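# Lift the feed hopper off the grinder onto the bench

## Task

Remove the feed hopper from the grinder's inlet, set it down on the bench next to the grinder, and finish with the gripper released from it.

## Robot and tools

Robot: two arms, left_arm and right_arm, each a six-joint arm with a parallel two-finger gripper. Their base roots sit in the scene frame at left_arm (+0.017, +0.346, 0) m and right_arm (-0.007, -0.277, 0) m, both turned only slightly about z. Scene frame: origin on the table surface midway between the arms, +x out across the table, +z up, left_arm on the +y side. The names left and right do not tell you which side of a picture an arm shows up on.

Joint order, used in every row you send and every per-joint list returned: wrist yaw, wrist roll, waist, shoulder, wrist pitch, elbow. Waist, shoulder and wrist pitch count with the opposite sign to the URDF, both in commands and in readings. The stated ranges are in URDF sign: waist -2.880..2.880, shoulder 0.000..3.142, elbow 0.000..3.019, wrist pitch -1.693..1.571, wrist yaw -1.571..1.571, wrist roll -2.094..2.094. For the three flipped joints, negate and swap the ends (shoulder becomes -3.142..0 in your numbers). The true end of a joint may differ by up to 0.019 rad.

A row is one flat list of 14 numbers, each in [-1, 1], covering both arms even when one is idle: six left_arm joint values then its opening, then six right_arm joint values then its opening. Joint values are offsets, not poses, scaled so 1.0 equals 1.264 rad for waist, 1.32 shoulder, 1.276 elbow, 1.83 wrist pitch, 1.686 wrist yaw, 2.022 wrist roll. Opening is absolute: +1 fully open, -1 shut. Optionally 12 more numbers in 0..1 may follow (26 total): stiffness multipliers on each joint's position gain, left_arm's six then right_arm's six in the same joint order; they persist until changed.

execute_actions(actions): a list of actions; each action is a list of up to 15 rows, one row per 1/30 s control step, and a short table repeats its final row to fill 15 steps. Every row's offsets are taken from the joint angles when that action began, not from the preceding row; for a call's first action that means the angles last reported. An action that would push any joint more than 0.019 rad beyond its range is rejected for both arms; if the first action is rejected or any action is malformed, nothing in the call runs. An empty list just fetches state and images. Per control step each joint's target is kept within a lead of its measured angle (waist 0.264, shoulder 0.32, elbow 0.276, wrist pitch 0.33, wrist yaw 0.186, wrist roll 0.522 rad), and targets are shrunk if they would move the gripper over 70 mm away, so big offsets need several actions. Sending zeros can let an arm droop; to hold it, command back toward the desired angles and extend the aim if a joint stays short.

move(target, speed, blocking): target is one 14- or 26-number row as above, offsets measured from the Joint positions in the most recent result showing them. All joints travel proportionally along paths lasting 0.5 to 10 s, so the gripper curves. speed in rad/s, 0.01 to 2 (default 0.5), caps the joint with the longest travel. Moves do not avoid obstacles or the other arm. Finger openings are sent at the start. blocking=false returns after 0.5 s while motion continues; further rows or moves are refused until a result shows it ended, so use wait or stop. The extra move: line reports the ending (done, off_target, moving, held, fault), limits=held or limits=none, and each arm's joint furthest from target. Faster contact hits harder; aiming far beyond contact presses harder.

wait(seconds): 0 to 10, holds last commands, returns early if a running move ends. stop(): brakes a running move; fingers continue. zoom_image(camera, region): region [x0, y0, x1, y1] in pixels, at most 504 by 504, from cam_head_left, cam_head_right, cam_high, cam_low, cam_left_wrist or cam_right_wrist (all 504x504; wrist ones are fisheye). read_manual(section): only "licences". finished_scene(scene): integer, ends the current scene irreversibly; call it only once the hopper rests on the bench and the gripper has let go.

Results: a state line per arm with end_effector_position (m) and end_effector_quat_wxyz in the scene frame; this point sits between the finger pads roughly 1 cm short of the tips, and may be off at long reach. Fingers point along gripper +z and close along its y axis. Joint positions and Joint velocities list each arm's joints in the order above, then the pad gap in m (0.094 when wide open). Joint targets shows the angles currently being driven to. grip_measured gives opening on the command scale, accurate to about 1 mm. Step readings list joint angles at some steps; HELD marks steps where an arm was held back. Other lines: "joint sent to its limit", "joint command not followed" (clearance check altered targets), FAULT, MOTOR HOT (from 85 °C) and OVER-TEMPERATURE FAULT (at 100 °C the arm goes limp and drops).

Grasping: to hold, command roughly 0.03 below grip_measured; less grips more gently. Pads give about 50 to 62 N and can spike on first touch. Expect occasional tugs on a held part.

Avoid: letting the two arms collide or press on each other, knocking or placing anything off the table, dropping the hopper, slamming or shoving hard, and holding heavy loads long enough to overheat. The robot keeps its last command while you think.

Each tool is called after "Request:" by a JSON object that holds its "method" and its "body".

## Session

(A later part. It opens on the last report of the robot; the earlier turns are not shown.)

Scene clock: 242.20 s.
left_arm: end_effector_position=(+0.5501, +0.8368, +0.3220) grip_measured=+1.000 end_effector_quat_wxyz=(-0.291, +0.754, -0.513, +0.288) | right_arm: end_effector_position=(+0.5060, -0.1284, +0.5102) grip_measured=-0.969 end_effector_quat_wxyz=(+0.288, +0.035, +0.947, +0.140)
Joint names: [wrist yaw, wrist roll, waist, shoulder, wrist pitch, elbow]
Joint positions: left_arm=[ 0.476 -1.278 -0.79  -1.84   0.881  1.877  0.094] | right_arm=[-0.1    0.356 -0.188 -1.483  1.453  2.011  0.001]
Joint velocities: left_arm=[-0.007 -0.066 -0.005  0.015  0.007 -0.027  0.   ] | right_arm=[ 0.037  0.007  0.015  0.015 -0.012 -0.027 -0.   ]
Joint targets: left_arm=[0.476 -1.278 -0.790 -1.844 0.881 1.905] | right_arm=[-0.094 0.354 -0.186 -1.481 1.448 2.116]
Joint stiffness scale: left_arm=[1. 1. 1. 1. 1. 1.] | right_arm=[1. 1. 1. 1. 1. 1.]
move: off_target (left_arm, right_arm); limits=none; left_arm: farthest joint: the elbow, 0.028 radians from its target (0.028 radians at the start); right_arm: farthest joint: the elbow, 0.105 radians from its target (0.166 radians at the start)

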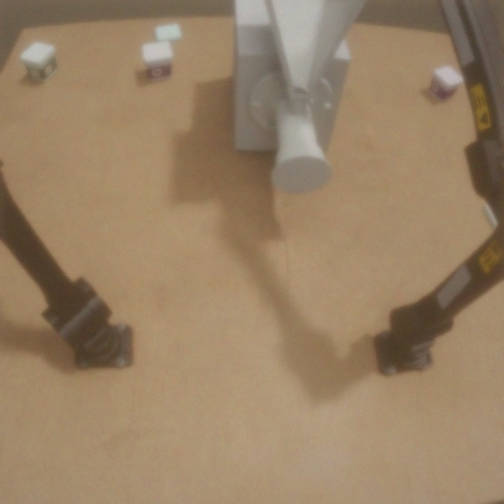

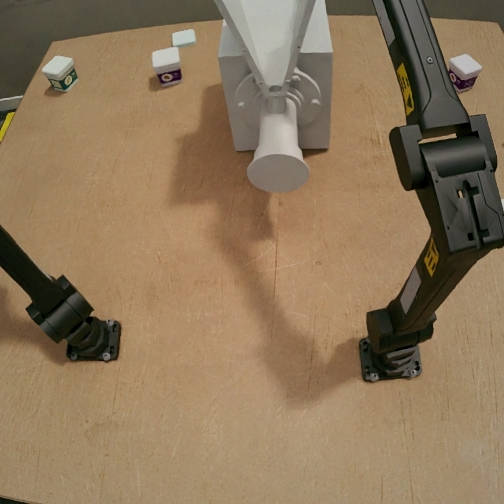

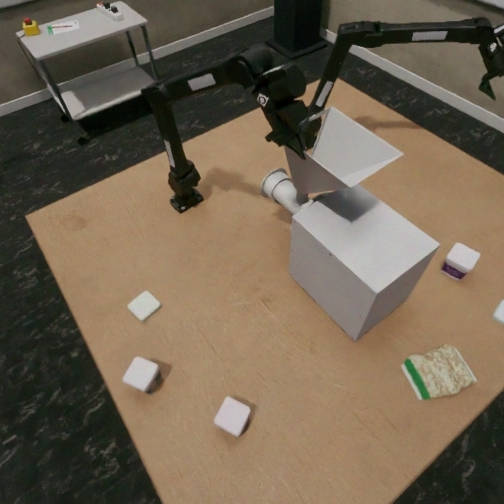

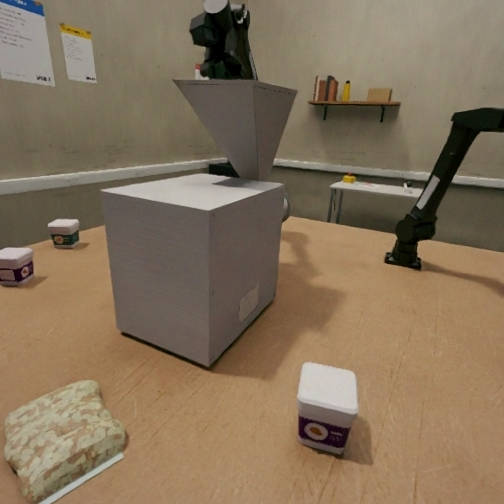

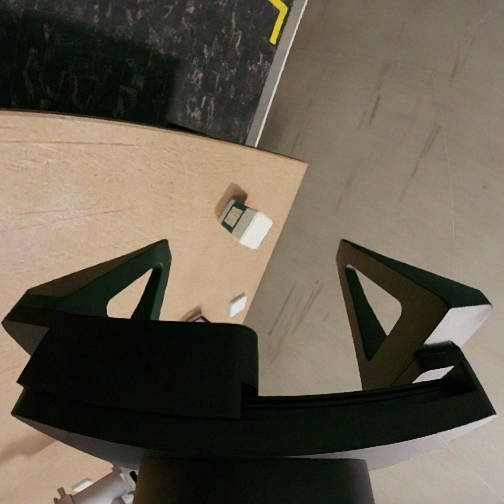

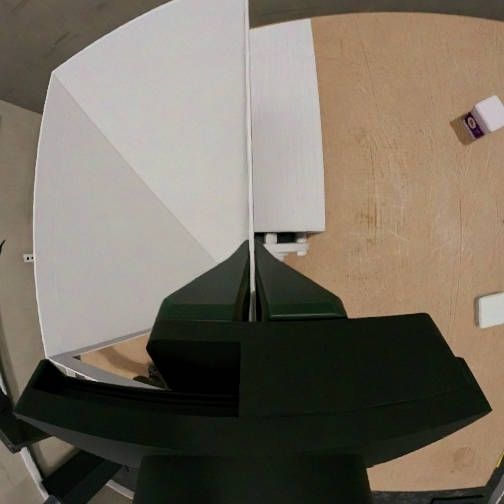

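Request:
{"method": "execute_actions", "body": {"actions": [[[0,0,0,-0.003,0,0.022,1, 0,0,0,0.002,-0.003,0.085,-1],[0,0,0,-0.003,0,0.022,1, 0,0,0,0.002,-0.003,0.088,-1],[0,0,0,-0.003,0,0.022,1, 0,0,0,0.002,-0.003,0.091,-1],[0,0,0,-0.003,0,0.022,1, 0,0,0,0.002,-0.003,0.094,-1],[0,0,0,-0.003,0,0.022,1, 0,0,0,0.002,-0.003,0.097,-1],[0,0,0,-0.003,0,0.022,1, 0,0,0,0.002,-0.003,0.1,-1],[0,0,0,-0.003,0,0.022,1, 0,0,0,0.002,-0.003,0.103,-1],[0,0,0,-0.003,0,0.022,1, 0,0,0,0.002,-0.003,0.106,-1],[0,0,0,-0.003,0,0.022,1, 0,0,0,0.002,-0.003,0.109,-1],[0,0,0,-0.003,0,0.022,1, 0,0,0,0.002,-0.003,0.112,-1],[0,0,0,-0.003,0,0.022,1, 0,0,0,0.002,-0.003,0.115,-1]]]}}

Request:
{"method": "zoom_image", "body": {"camera": "cam_head_right", "region": [215, 30, 345, 160]}}

Scene clock: 251.80 s.
left_arm: end_effector_position=(+0.5501, +0.8368, +0.3220) grip_measured=+1.000 end_effector_quat_wxyz=(-0.291, +0.754, -0.513, +0.288) | right_arm: end_effector_position=(+0.5061, -0.1268, +0.5113) grip_measured=-0.969 end_effector_quat_wxyz=(+0.284, +0.031, +0.948, +0.140)
Joint names: [wrist yaw, wrist roll, waist, shoulder, wrist pitch, elbow]
Joint positions: left_arm=[ 0.476 -1.278 -0.79  -1.84   0.881  1.877  0.094] | right_arm=[-0.104  0.35  -0.19  -1.493  1.47   2.029  0.001]
Joint velocities: left_arm=[-0.037 -0.007  0.024  0.005 -0.007  0.012  0.   ] | right_arm=[-0.037  0.022  0.015 -0.005 -0.007  0.012  0.   ]
Joint targets: left_arm=[0.476 -1.278 -0.790 -1.844 0.881 1.905] | right_arm=[-0.100 0.356 -0.189 -1.481 1.447 2.158]
Joint stiffness scale: left_arm=[1. 1. 1. 1. 1. 1.] | right_arm=[1. 1. 1. 1. 1. 1.]
Step readings (joint positions):
0: left_arm=[0.476 -1.278 -0.790 -1.840 0.881 1.877] | right_arm=[-0.100 0.356 -0.188 -1.483 1.453 2.011]
1: left_arm=[0.476 -1.278 -0.790 -1.840 0.881 1.877] | right_arm=[-0.102 0.356 -0.188 -1.483 1.453 2.011]
2: left_arm=[0.476 -1.278 -0.790 -1.840 0.881 1.877] | right_arm=[-0.102 0.356 -0.188 -1.484 1.453 2.012]
4: left_arm=[0.476 -1.278 -0.790 -1.840 0.881 1.877] | right_arm=[-0.103 0.355 -0.189 -1.485 1.456 2.014]
8: left_arm=[0.476 -1.278 -0.790 -1.840 0.881 1.877] | right_arm=[-0.103 0.353 -0.189 -1.489 1.462 2.021]
15: Joint positions above

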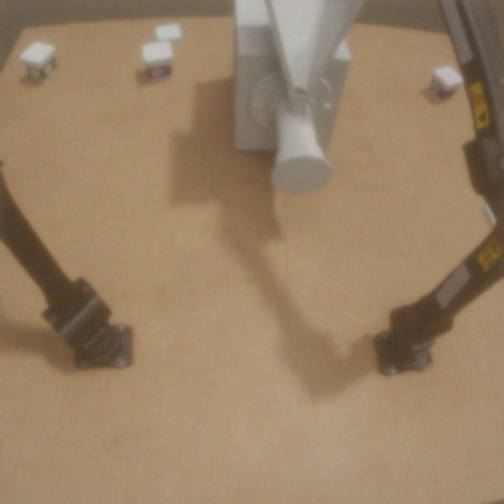

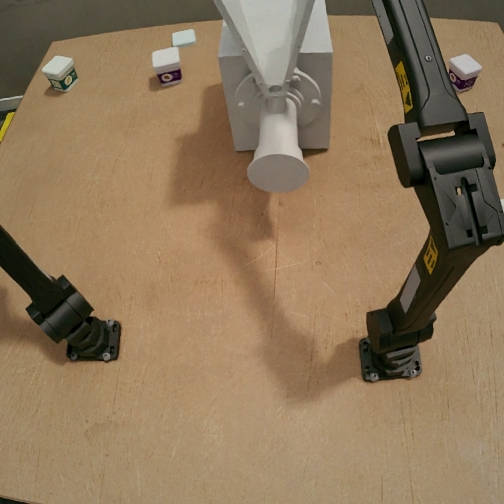

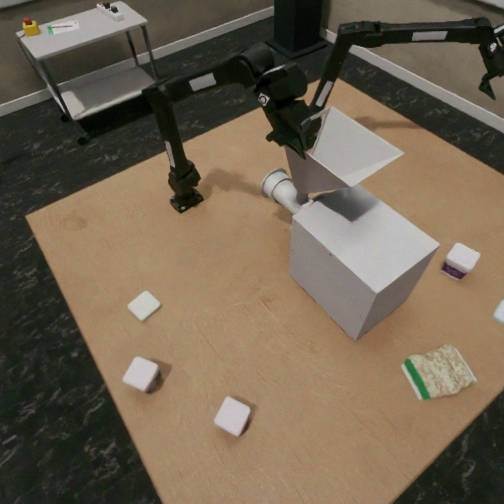

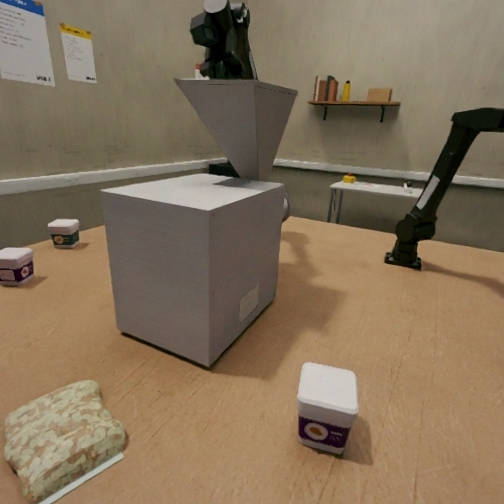

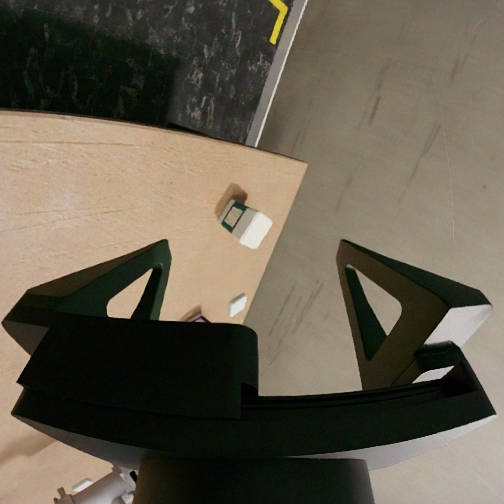

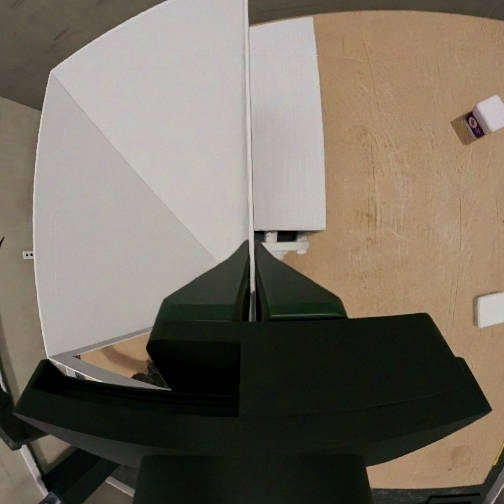

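Region (215, 30, 345, 160) of cam_head_right's 504x504 image, scaled by 3.877, with more detail than that image has.

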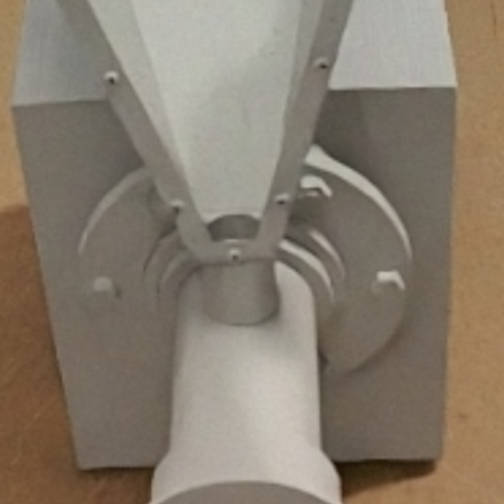

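Request:
{"method": "execute_actions", "body": {"actions": [[[0,0,0,-0.003,0,0.022,1, 0.002,0.003,0.003,0.009,-0.013,0.101,-1],[0,0,0,-0.003,0,0.022,1, 0.002,0.003,0.005,0.009,-0.013,0.101,-1],[0,0,0,-0.003,0,0.022,1, 0.003,0.003,0.007,0.009,-0.013,0.101,-1],[0,0,0,-0.003,0,0.022,1, 0.004,0.003,0.009,0.009,-0.013,0.101,-1],[0,0,0,-0.003,0,0.022,1, 0.005,0.004,0.011,0.009,-0.013,0.101,-1],[0,0,0,-0.003,0,0.022,1, 0.005,0.005,0.013,0.009,-0.013,0.101,-1],[0,0,0,-0.003,0,0.022,1, 0.005,0.006,0.015,0.009,-0.013,0.101,-1],[0,0,0,-0.003,0,0.022,1, 0.005,0.007,0.017,0.009,-0.013,0.101,-1],[0,0,0,-0.003,0,0.022,1, 0.005,0.008,0.019,0.009,-0.013,0.101,-1],[0,0,0,-0.003,0,0.022,1, 0.005,0.008,0.021,0.009,-0.013,0.101,-1]]]}}

Request:
{"method": "zoom_image", "body": {"camera": "cam_head_right", "region": [215, 30, 345, 160]}}

Scene clock: 261.90 s.
left_arm: end_effector_position=(+0.5501, +0.8368, +0.3220) grip_measured=+1.000 end_effector_quat_wxyz=(-0.291, +0.754, -0.513, +0.288) | right_arm: end_effector_position=(+0.5061, -0.1272, +0.5112) grip_measured=-0.969 end_effector_quat_wxyz=(+0.284, +0.031, +0.948, +0.140)
Joint names: [wrist yaw, wrist roll, waist, shoulder, wrist pitch, elbow]
Joint positions: left_arm=[ 0.476 -1.278 -0.79  -1.84   0.881  1.877  0.094] | right_arm=[-0.104  0.35  -0.189 -1.493  1.47   2.029  0.001]
Joint velocities: left_arm=[ 0.007 -0.037  0.005  0.005 -0.007 -0.012  0.   ] | right_arm=[-0.051 -0.037  0.005 -0.005  0.002  0.002 -0.   ]
Joint targets: left_arm=[0.476 -1.278 -0.790 -1.844 0.881 1.905] | right_arm=[-0.096 0.366 -0.163 -1.481 1.446 2.158]
Joint stiffness scale: left_arm=[1. 1. 1. 1. 1. 1.] | right_arm=[1. 1. 1. 1. 1. 1.]
Step readings (joint positions):
0: left_arm=[0.476 -1.278 -0.790 -1.840 0.881 1.877] | right_arm=[-0.104 0.350 -0.190 -1.493 1.470 2.029]
1: left_arm=[0.476 -1.278 -0.790 -1.840 0.881 1.877] | right_arm=[-0.104 0.350 -0.190 -1.493 1.470 2.029]
2: left_arm=[0.476 -1.278 -0.790 -1.840 0.881 1.877] | right_arm=[-0.104 0.350 -0.190 -1.493 1.470 2.029]
4: left_arm=[0.476 -1.278 -0.790 -1.840 0.881 1.877] | right_arm=[-0.104 0.350 -0.190 -1.493 1.470 2.029]
8: left_arm=[0.476 -1.278 -0.790 -1.840 0.881 1.877] | right_arm=[-0.104 0.350 -0.190 -1.493 1.470 2.029]
15: Joint positions above

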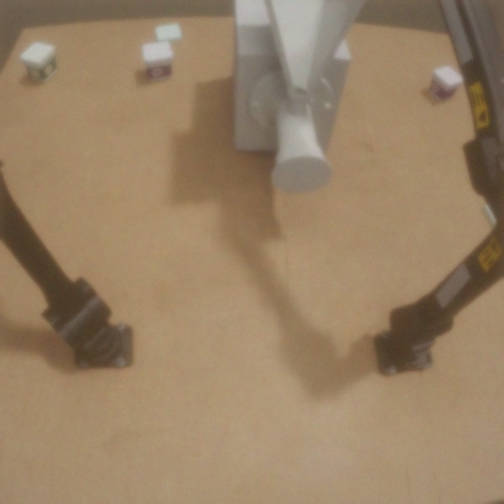

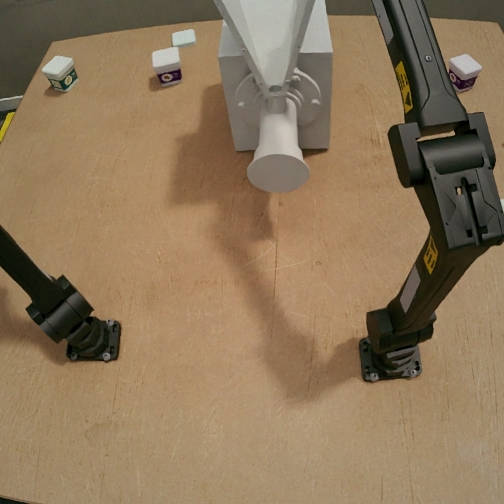

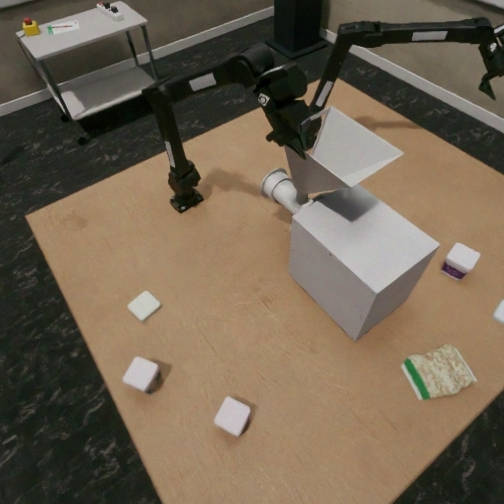

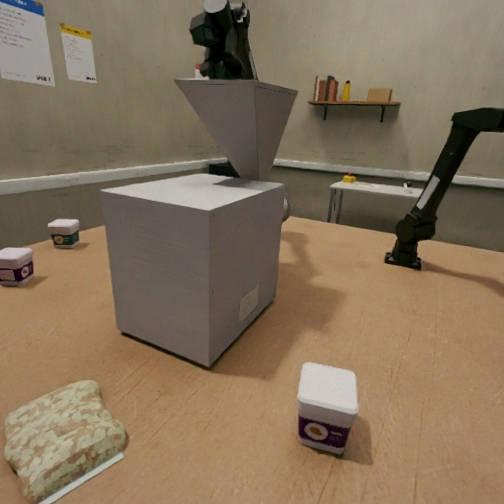

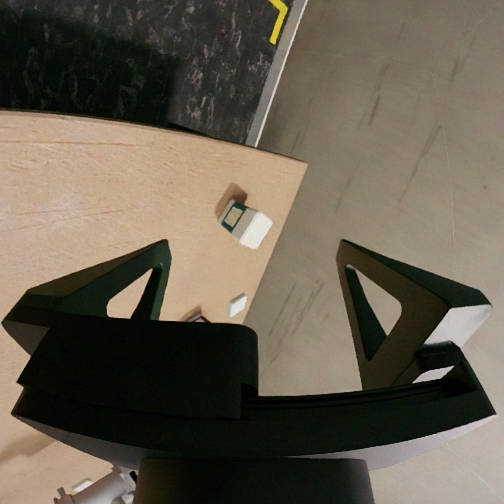

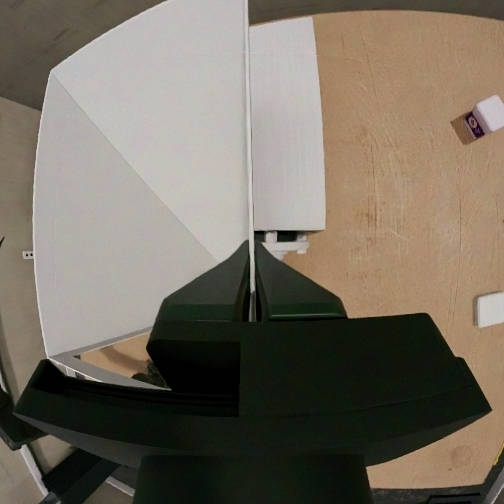

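Region (215, 30, 345, 160) of cam_head_right's 504x504 image, scaled by 3.877, with more detail than that image has.

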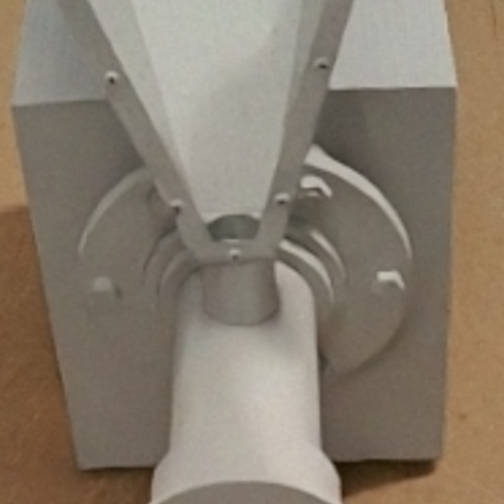

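Request:
{"method": "execute_actions", "body": {"actions": [[[0,0,0,-0.003,0,0.022,1, 0.005,0.008,0.022,0.011,-0.013,0.101,-1],[0,0,0,-0.003,0,0.022,1, 0.005,0.008,0.023,0.013,-0.014,0.101,-1],[0,0,0,-0.003,0,0.022,1, 0.005,0.008,0.024,0.015,-0.015,0.101,-1],[0,0,0,-0.003,0,0.022,1, 0.005,0.008,0.025,0.017,-0.016,0.101,-1],[0,0,0,-0.003,0,0.022,1, 0.005,0.008,0.026,0.019,-0.017,0.101,-1],[0,0,0,-0.003,0,0.022,1, 0.005,0.008,0.027,0.021,-0.018,0.101,-1],[0,0,0,-0.003,0,0.022,1, 0.005,0.008,0.028,0.023,-0.019,0.101,-1],[0,0,0,-0.003,0,0.022,1, 0.005,0.008,0.029,0.025,-0.02,0.101,-1],[0,0,0,-0.003,0,0.022,1, 0.005,0.008,0.03,0.027,-0.021,0.101,-1],[0,0,0,-0.003,0,0.022,1, 0.005,0.008,0.031,0.029,-0.022,0.101,-1],[0,0,0,-0.003,0,0.022,1, 0.005,0.008,0.032,0.031,-0.023,0.101,-1]]]}}

Request:
{"method": "zoom_image", "body": {"camera": "cam_head_right", "region": [215, 30, 345, 160]}}

Scene clock: 274.83 s.
left_arm: end_effector_position=(+0.5501, +0.8368, +0.3220) grip_measured=+1.000 end_effector_quat_wxyz=(-0.291, +0.754, -0.513, +0.288) | right_arm: end_effector_position=(+0.5062, -0.1277, +0.5112) grip_measured=-0.969 end_effector_quat_wxyz=(+0.284, +0.031, +0.948, +0.140)
Joint names: [wrist yaw, wrist roll, waist, shoulder, wrist pitch, elbow]
Joint positions: left_arm=[ 0.476 -1.278 -0.79  -1.84   0.881  1.877  0.094] | right_arm=[-0.106  0.35  -0.188 -1.493  1.47   2.029  0.001]
Joint velocities: left_arm=[-0.022  0.007 -0.005  0.005  0.002 -0.007  0.   ] | right_arm=[-0.022  0.007 -0.005  0.005  0.022 -0.012  0.001]
Joint targets: left_arm=[0.476 -1.278 -0.790 -1.844 0.881 1.905] | right_arm=[-0.097 0.364 -0.155 -1.459 1.435 2.136]
Joint stiffness scale: left_arm=[1. 1. 1. 1. 1. 1.] | right_arm=[1. 1. 1. 1. 1. 1.]
Step readings (joint positions):
0: left_arm=[0.476 -1.278 -0.790 -1.840 0.881 1.877] | right_arm=[-0.104 0.350 -0.189 -1.493 1.470 2.029]
1: left_arm=[0.476 -1.278 -0.790 -1.840 0.881 1.877] | right_arm=[-0.104 0.350 -0.189 -1.493 1.470 2.029]
2: left_arm=[0.476 -1.278 -0.790 -1.840 0.881 1.877] | right_arm=[-0.104 0.350 -0.189 -1.493 1.470 2.029]
4: left_arm=[0.476 -1.278 -0.790 -1.840 0.881 1.877] | right_arm=[-0.104 0.350 -0.189 -1.493 1.470 2.029]
8: left_arm=[0.476 -1.278 -0.790 -1.840 0.881 1.877] | right_arm=[-0.105 0.350 -0.188 -1.493 1.470 2.029]
15: Joint positions above

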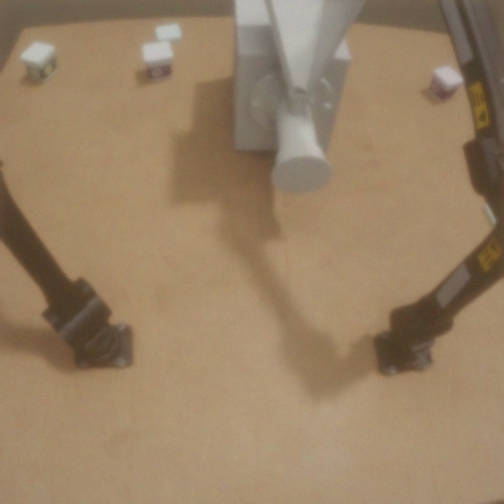

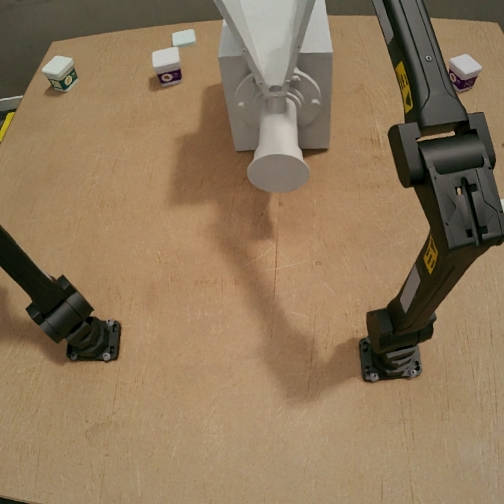

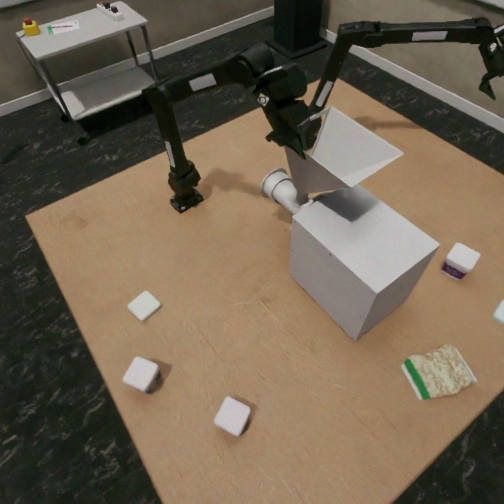

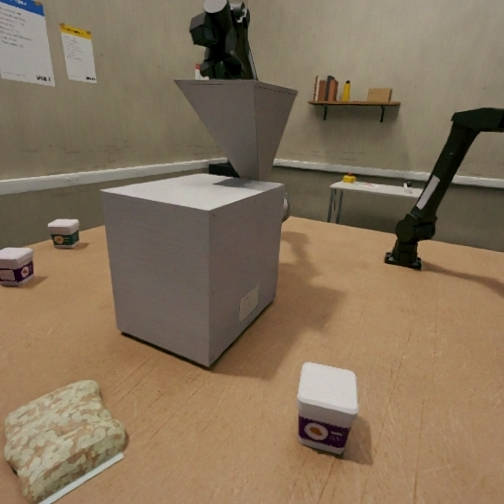

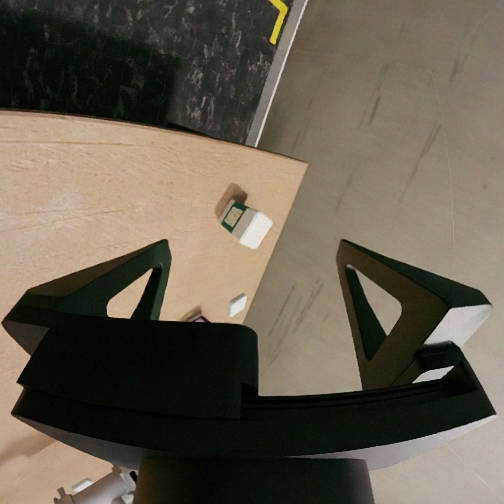

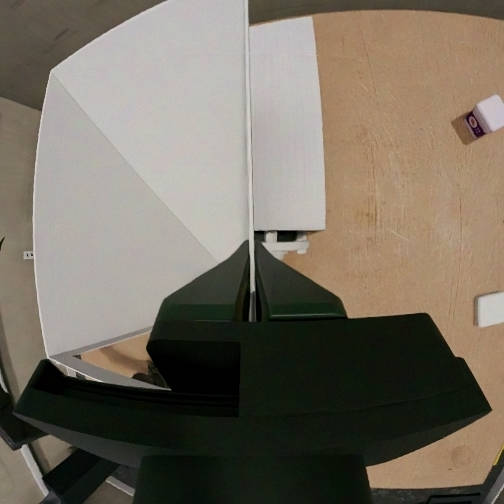

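Region (215, 30, 345, 160) of cam_head_right's 504x504 image, scaled by 3.877, with more detail than that image has.

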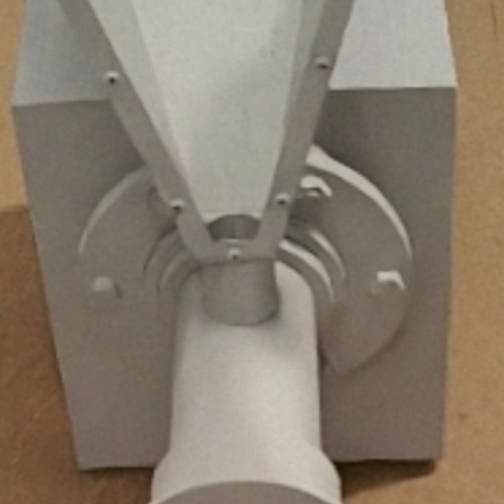

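Request:
{"method": "move", "body": {"target": [-0.411,0.303,0.941,0.225,0.345,0.303,0.2, 0,0,0,0,-0.005,0.03,-1], "speed": 1.2}}

Scene clock: 330.87 s.
left_arm: end_effector_position=(+0.5357, +0.2093, +0.5824) grip_measured=+0.202 end_effector_quat_wxyz=(+0.375, -0.200, +0.901, -0.091) | right_arm: end_effector_position=(+0.5061, -0.1273, +0.5093) grip_measured=-0.969 end_effector_quat_wxyz=(+0.281, +0.031, +0.949, +0.140)
Joint names: [wrist yaw, wrist roll, waist, shoulder, wrist pitch, elbow]
Joint positions: left_arm=[-0.215 -0.675  0.389 -1.528  1.498  2.224  0.056] | right_arm=[-0.107  0.35  -0.188 -1.493  1.471  2.025  0.001]
Joint velocities: left_arm=[ 0.007  0.007  0.024  0.005  0.007 -0.017  0.   ] | right_arm=[-0.051 -0.051  0.024  0.015 -0.007 -0.012 -0.001]
Joint targets: left_arm=[-0.216 -0.665 0.399 -1.543 1.513 2.264] | right_arm=[-0.106 0.351 -0.188 -1.493 1.461 2.067]
Joint stiffness scale: left_arm=[1. 1. 1. 1. 1. 1.] | right_arm=[1. 1. 1. 1. 1. 1.]
move: off_target (left_arm, right_arm); limits=none; left_arm: farthest joint: the elbow, 0.040 radians from its target (0.386 radians at the start); right_arm: farthest joint: the elbow, 0.042 radians from its target (0.039 radians at the start)

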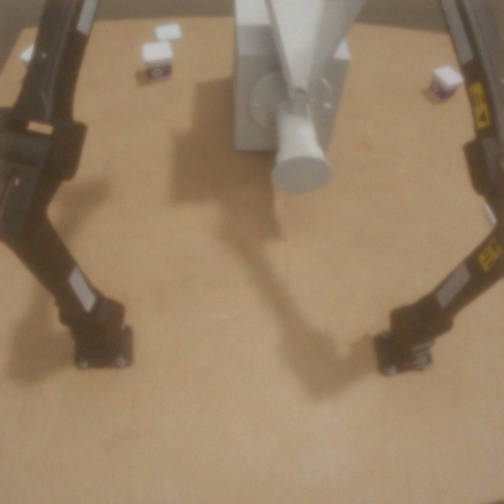

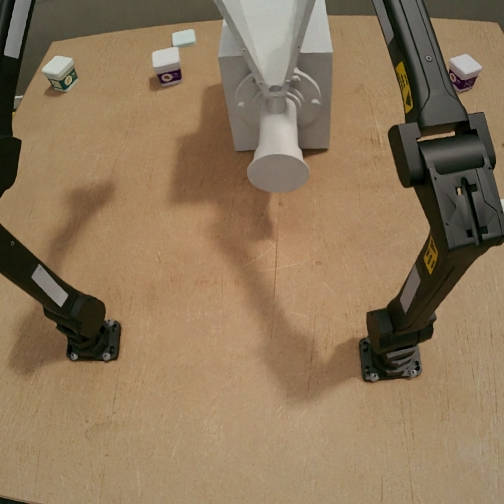

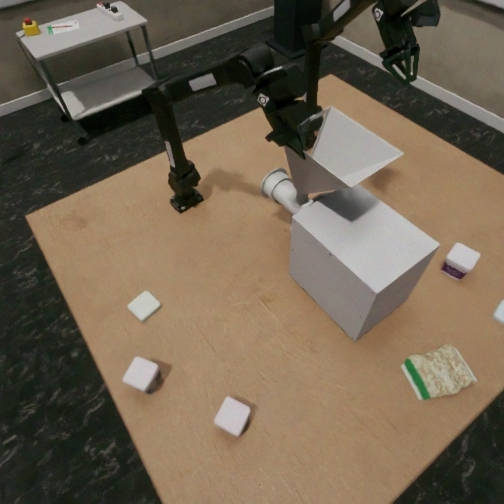

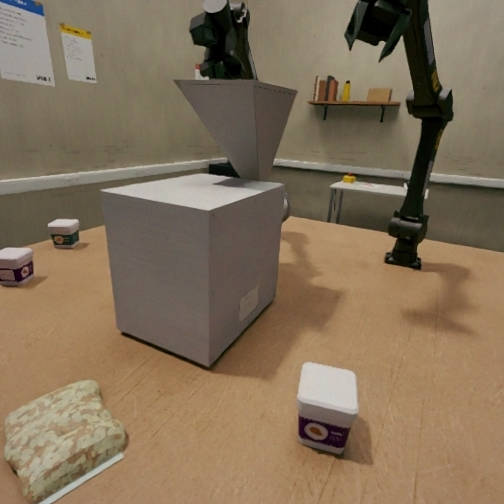

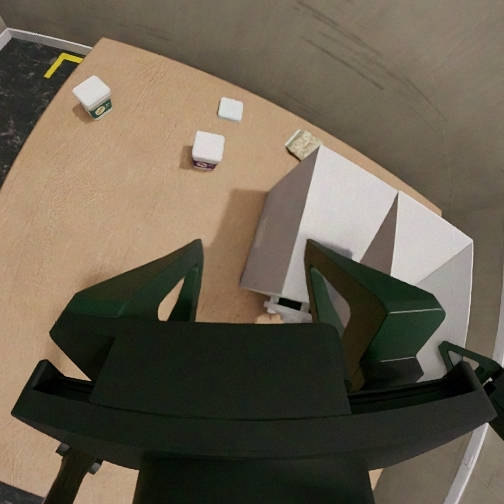

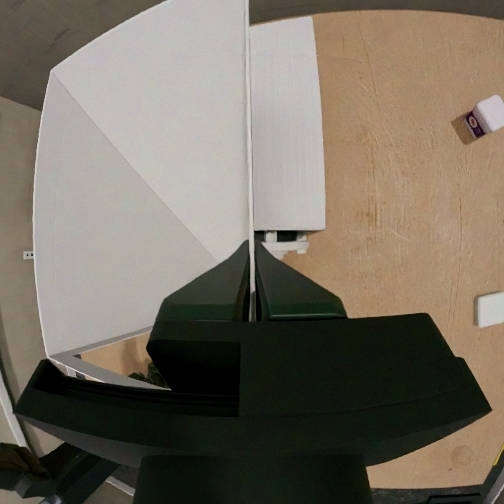

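Request:
{"method": "move", "body": {"target": [0,0.01,0.264,-0.028,0.008,-0.016,0.2, 0,0,0,0,-0.005,0.03,-1], "speed": 0.5}}

Scene clock: 334.67 s.
left_arm: end_effector_position=(+0.4712, +0.0407, +0.5668) grip_measured=+0.202 end_effector_quat_wxyz=(+0.344, -0.042, +0.927, -0.141) | right_arm: end_effector_position=(+0.5061, -0.1273, +0.5093) grip_measured=-0.969 end_effector_quat_wxyz=(+0.281, +0.031, +0.949, +0.140)
Joint names: [wrist yaw, wrist roll, waist, shoulder, wrist pitch, elbow]
Joint positions: left_arm=[-0.215 -0.664  0.722 -1.551  1.498  2.216  0.056] | right_arm=[-0.107  0.35  -0.188 -1.493  1.471  2.025  0.001]
Joint velocities: left_arm=[ 0.037 -0.022  0.005 -0.005  0.012  0.002  0.001] | right_arm=[ 0.022  0.051  0.015 -0.015  0.007 -0.002 -0.   ]
Joint targets: left_arm=[-0.215 -0.655 0.722 -1.565 1.513 2.203] | right_arm=[-0.107 0.350 -0.188 -1.493 1.462 2.064]
Joint stiffness scale: left_arm=[1. 1. 1. 1. 1. 1.] | right_arm=[1. 1. 1. 1. 1. 1.]
move: off_target (right_arm); limits=none; left_arm: farthest joint: the shoulder, 0.014 radians from its target (0.037 radians at the start); right_arm: farthest joint: the elbow, 0.038 radians from its target (0.038 radians at the start)

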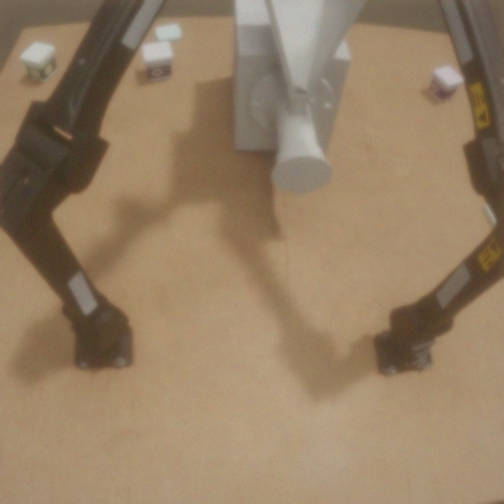

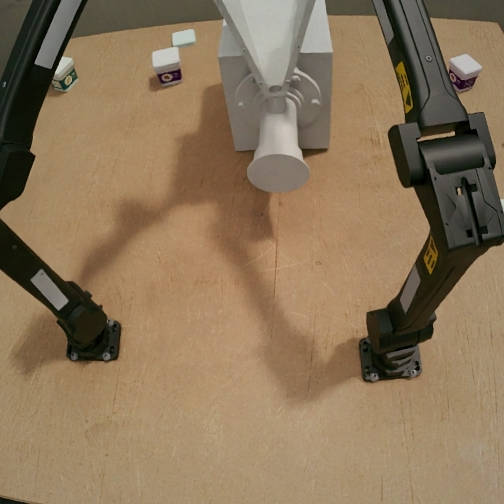

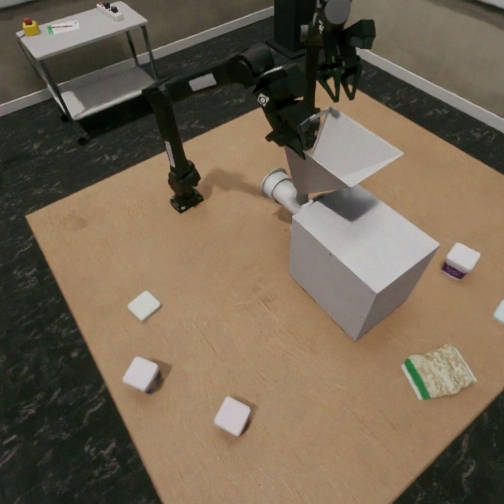

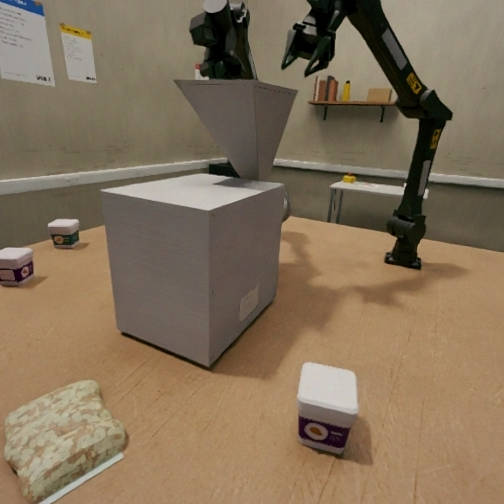

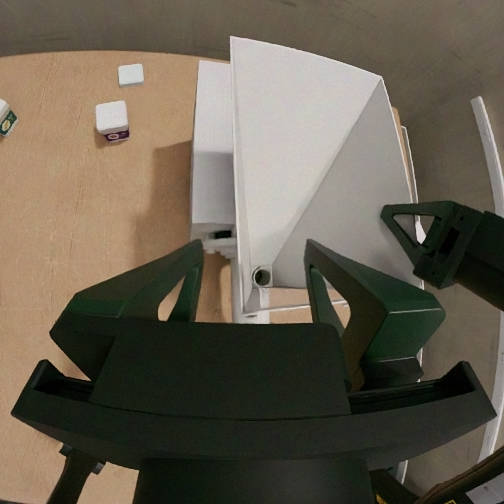

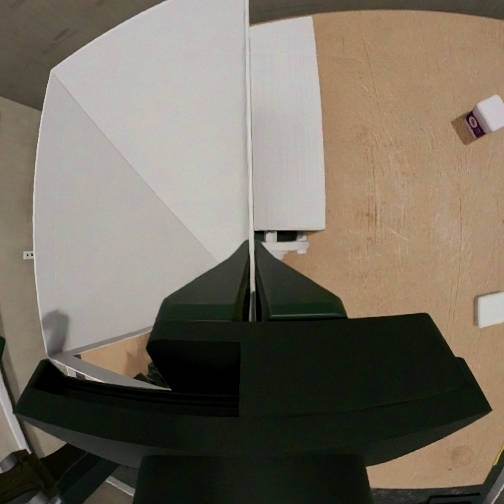

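Request:
{"method": "move", "body": {"target": [0.022,-0.016,-0.047,-0.052,-0.092,-0.1,0.0, 0,0,0,0,-0.005,0.03,-1], "speed": 0.2}}

Scene clock: 352.43 s.
left_arm: end_effector_position=(+0.5262, +0.0257, +0.5006) grip_measured=+0.002 end_effector_quat_wxyz=(+0.326, -0.066, +0.932, -0.142) | right_arm: end_effector_position=(+0.5061, -0.1273, +0.5093) grip_measured=-0.969 end_effector_quat_wxyz=(+0.281, +0.031, +0.949, +0.140)
Joint names: [wrist yaw, wrist roll, waist, shoulder, wrist pitch, elbow]
Joint positions: left_arm=[-0.18  -0.687  0.675 -1.611  1.351  2.1    0.047] | right_arm=[-0.107  0.35  -0.188 -1.493  1.471  2.025  0.001]
Joint velocities: left_arm=[-0.051  0.007  0.024  0.005 -0.022  0.007 -0.001] | right_arm=[ 0.081 -0.037  0.015 -0.005  0.002  0.002 -0.   ]
Joint targets: left_arm=[-0.178 -0.697 0.662 -1.620 1.330 2.088] | right_arm=[-0.107 0.350 -0.188 -1.493 1.462 2.064]
Joint stiffness scale: left_arm=[1. 1. 1. 1. 1. 1.] | right_arm=[1. 1. 1. 1. 1. 1.]
move: off_target (left_arm, right_arm); limits=none; left_arm: farthest joint: the wrist pitch, 0.021 radians from its target (0.169 radians at the start); right_arm: farthest joint: the elbow, 0.038 radians from its target (0.038 radians at the start)

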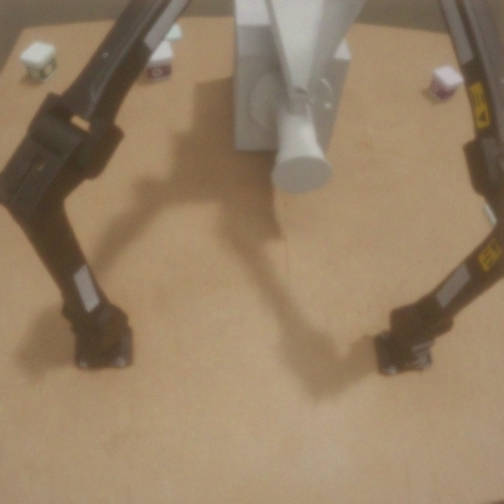

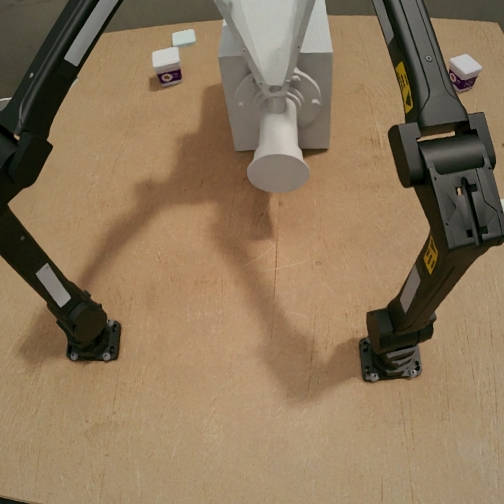

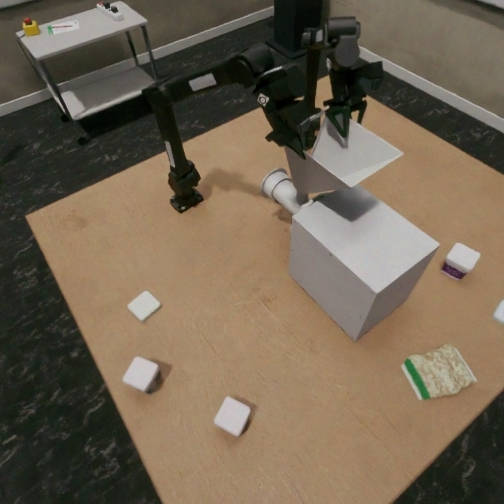

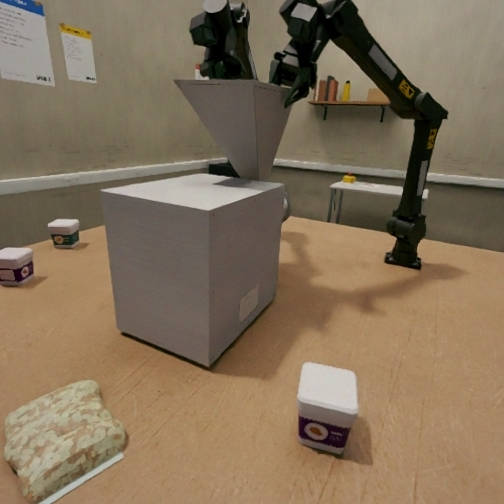

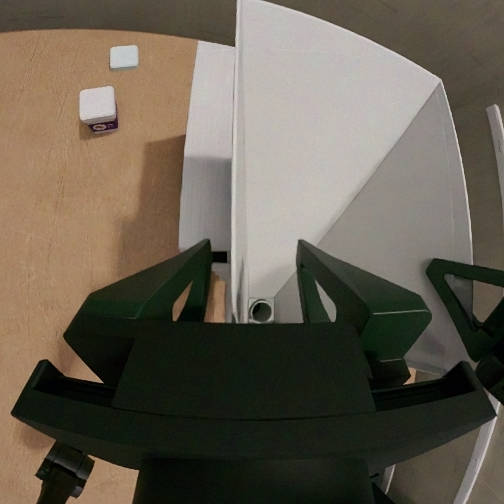

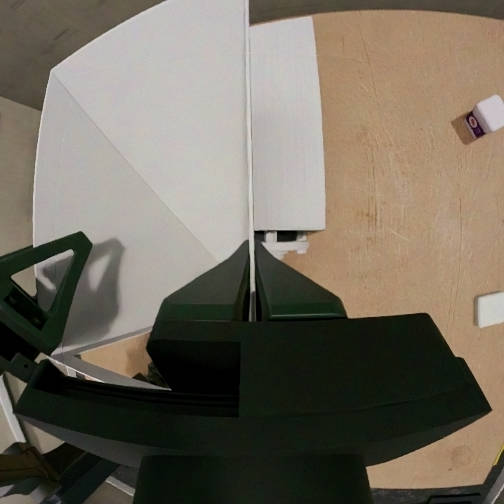

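Request:
{"method": "move", "body": {"target": [0,0,-0.026,0,-0.01,0.005,-0.65, 0,0,0,0,-0.005,0.03,-1], "speed": 0.1}}

Scene clock: 356.20 s.
left_arm: end_effector_position=(+0.5327, +0.0363, +0.5006) grip_measured=-0.648 end_effector_quat_wxyz=(+0.328, -0.076, +0.932, -0.138) | right_arm: end_effector_position=(+0.5061, -0.1273, +0.5093) grip_measured=-0.969 end_effector_quat_wxyz=(+0.281, +0.031, +0.949, +0.140)
Joint names: [wrist yaw, wrist roll, waist, shoulder, wrist pitch, elbow]
Joint positions: left_arm=[-0.181 -0.687  0.655 -1.611  1.351  2.1    0.017] | right_arm=[-0.107  0.35  -0.188 -1.493  1.471  2.025  0.001]
Joint velocities: left_arm=[-0.022  0.022 -0.005  0.005 -0.012 -0.002 -0.   ] | right_arm=[-0.007 -0.081 -0.005  0.005  0.002 -0.017  0.   ]
Joint targets: left_arm=[-0.180 -0.687 0.643 -1.611 1.333 2.106] | right_arm=[-0.107 0.350 -0.188 -1.493 1.462 2.064]
Joint stiffness scale: left_arm=[1. 1. 1. 1. 1. 1.] | right_arm=[1. 1. 1. 1. 1. 1.]
move: off_target (right_arm); limits=none; left_arm: farthest joint: the wrist pitch, 0.018 radians from its target (0.018 radians at the start); right_arm: farthest joint: the elbow, 0.038 radians from its target (0.038 radians at the start)

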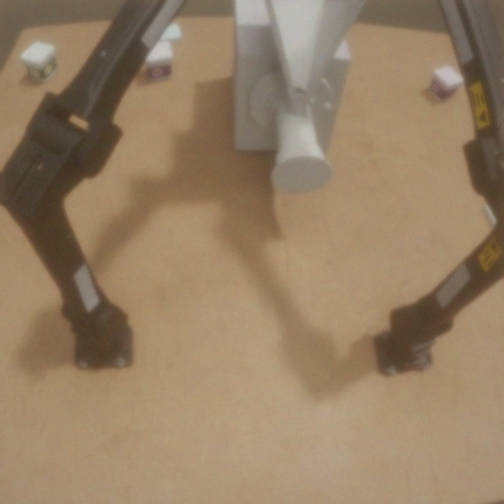

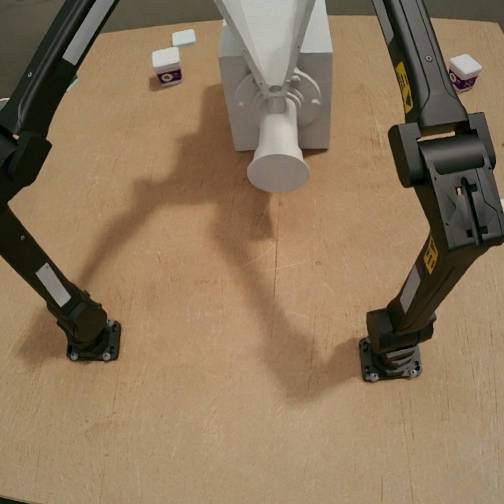

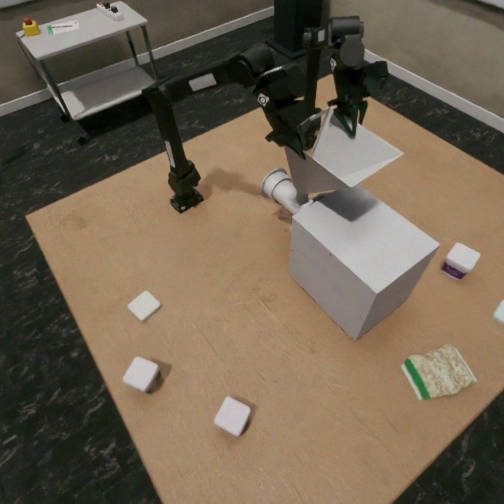

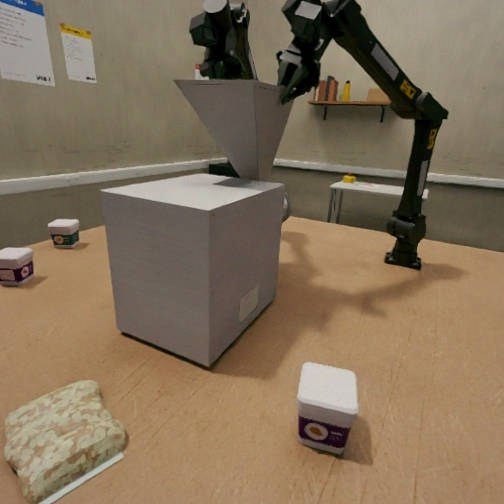

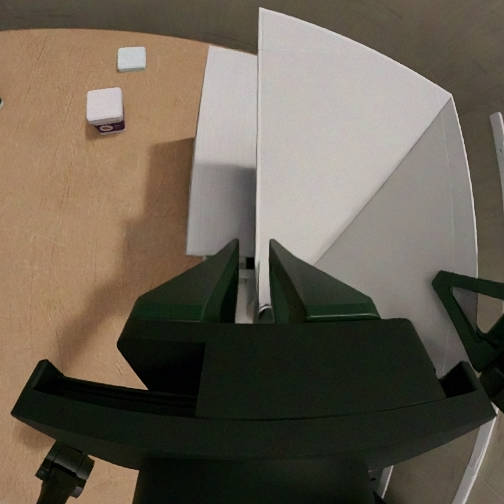

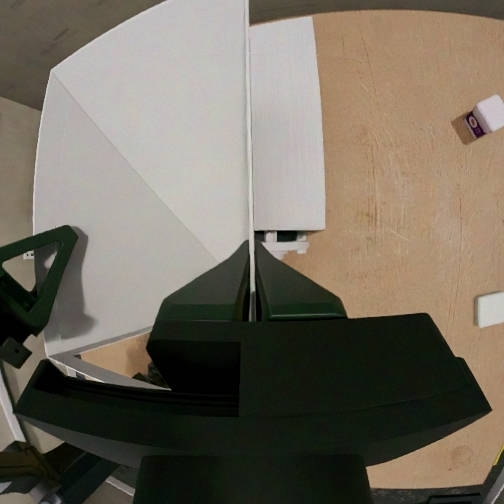

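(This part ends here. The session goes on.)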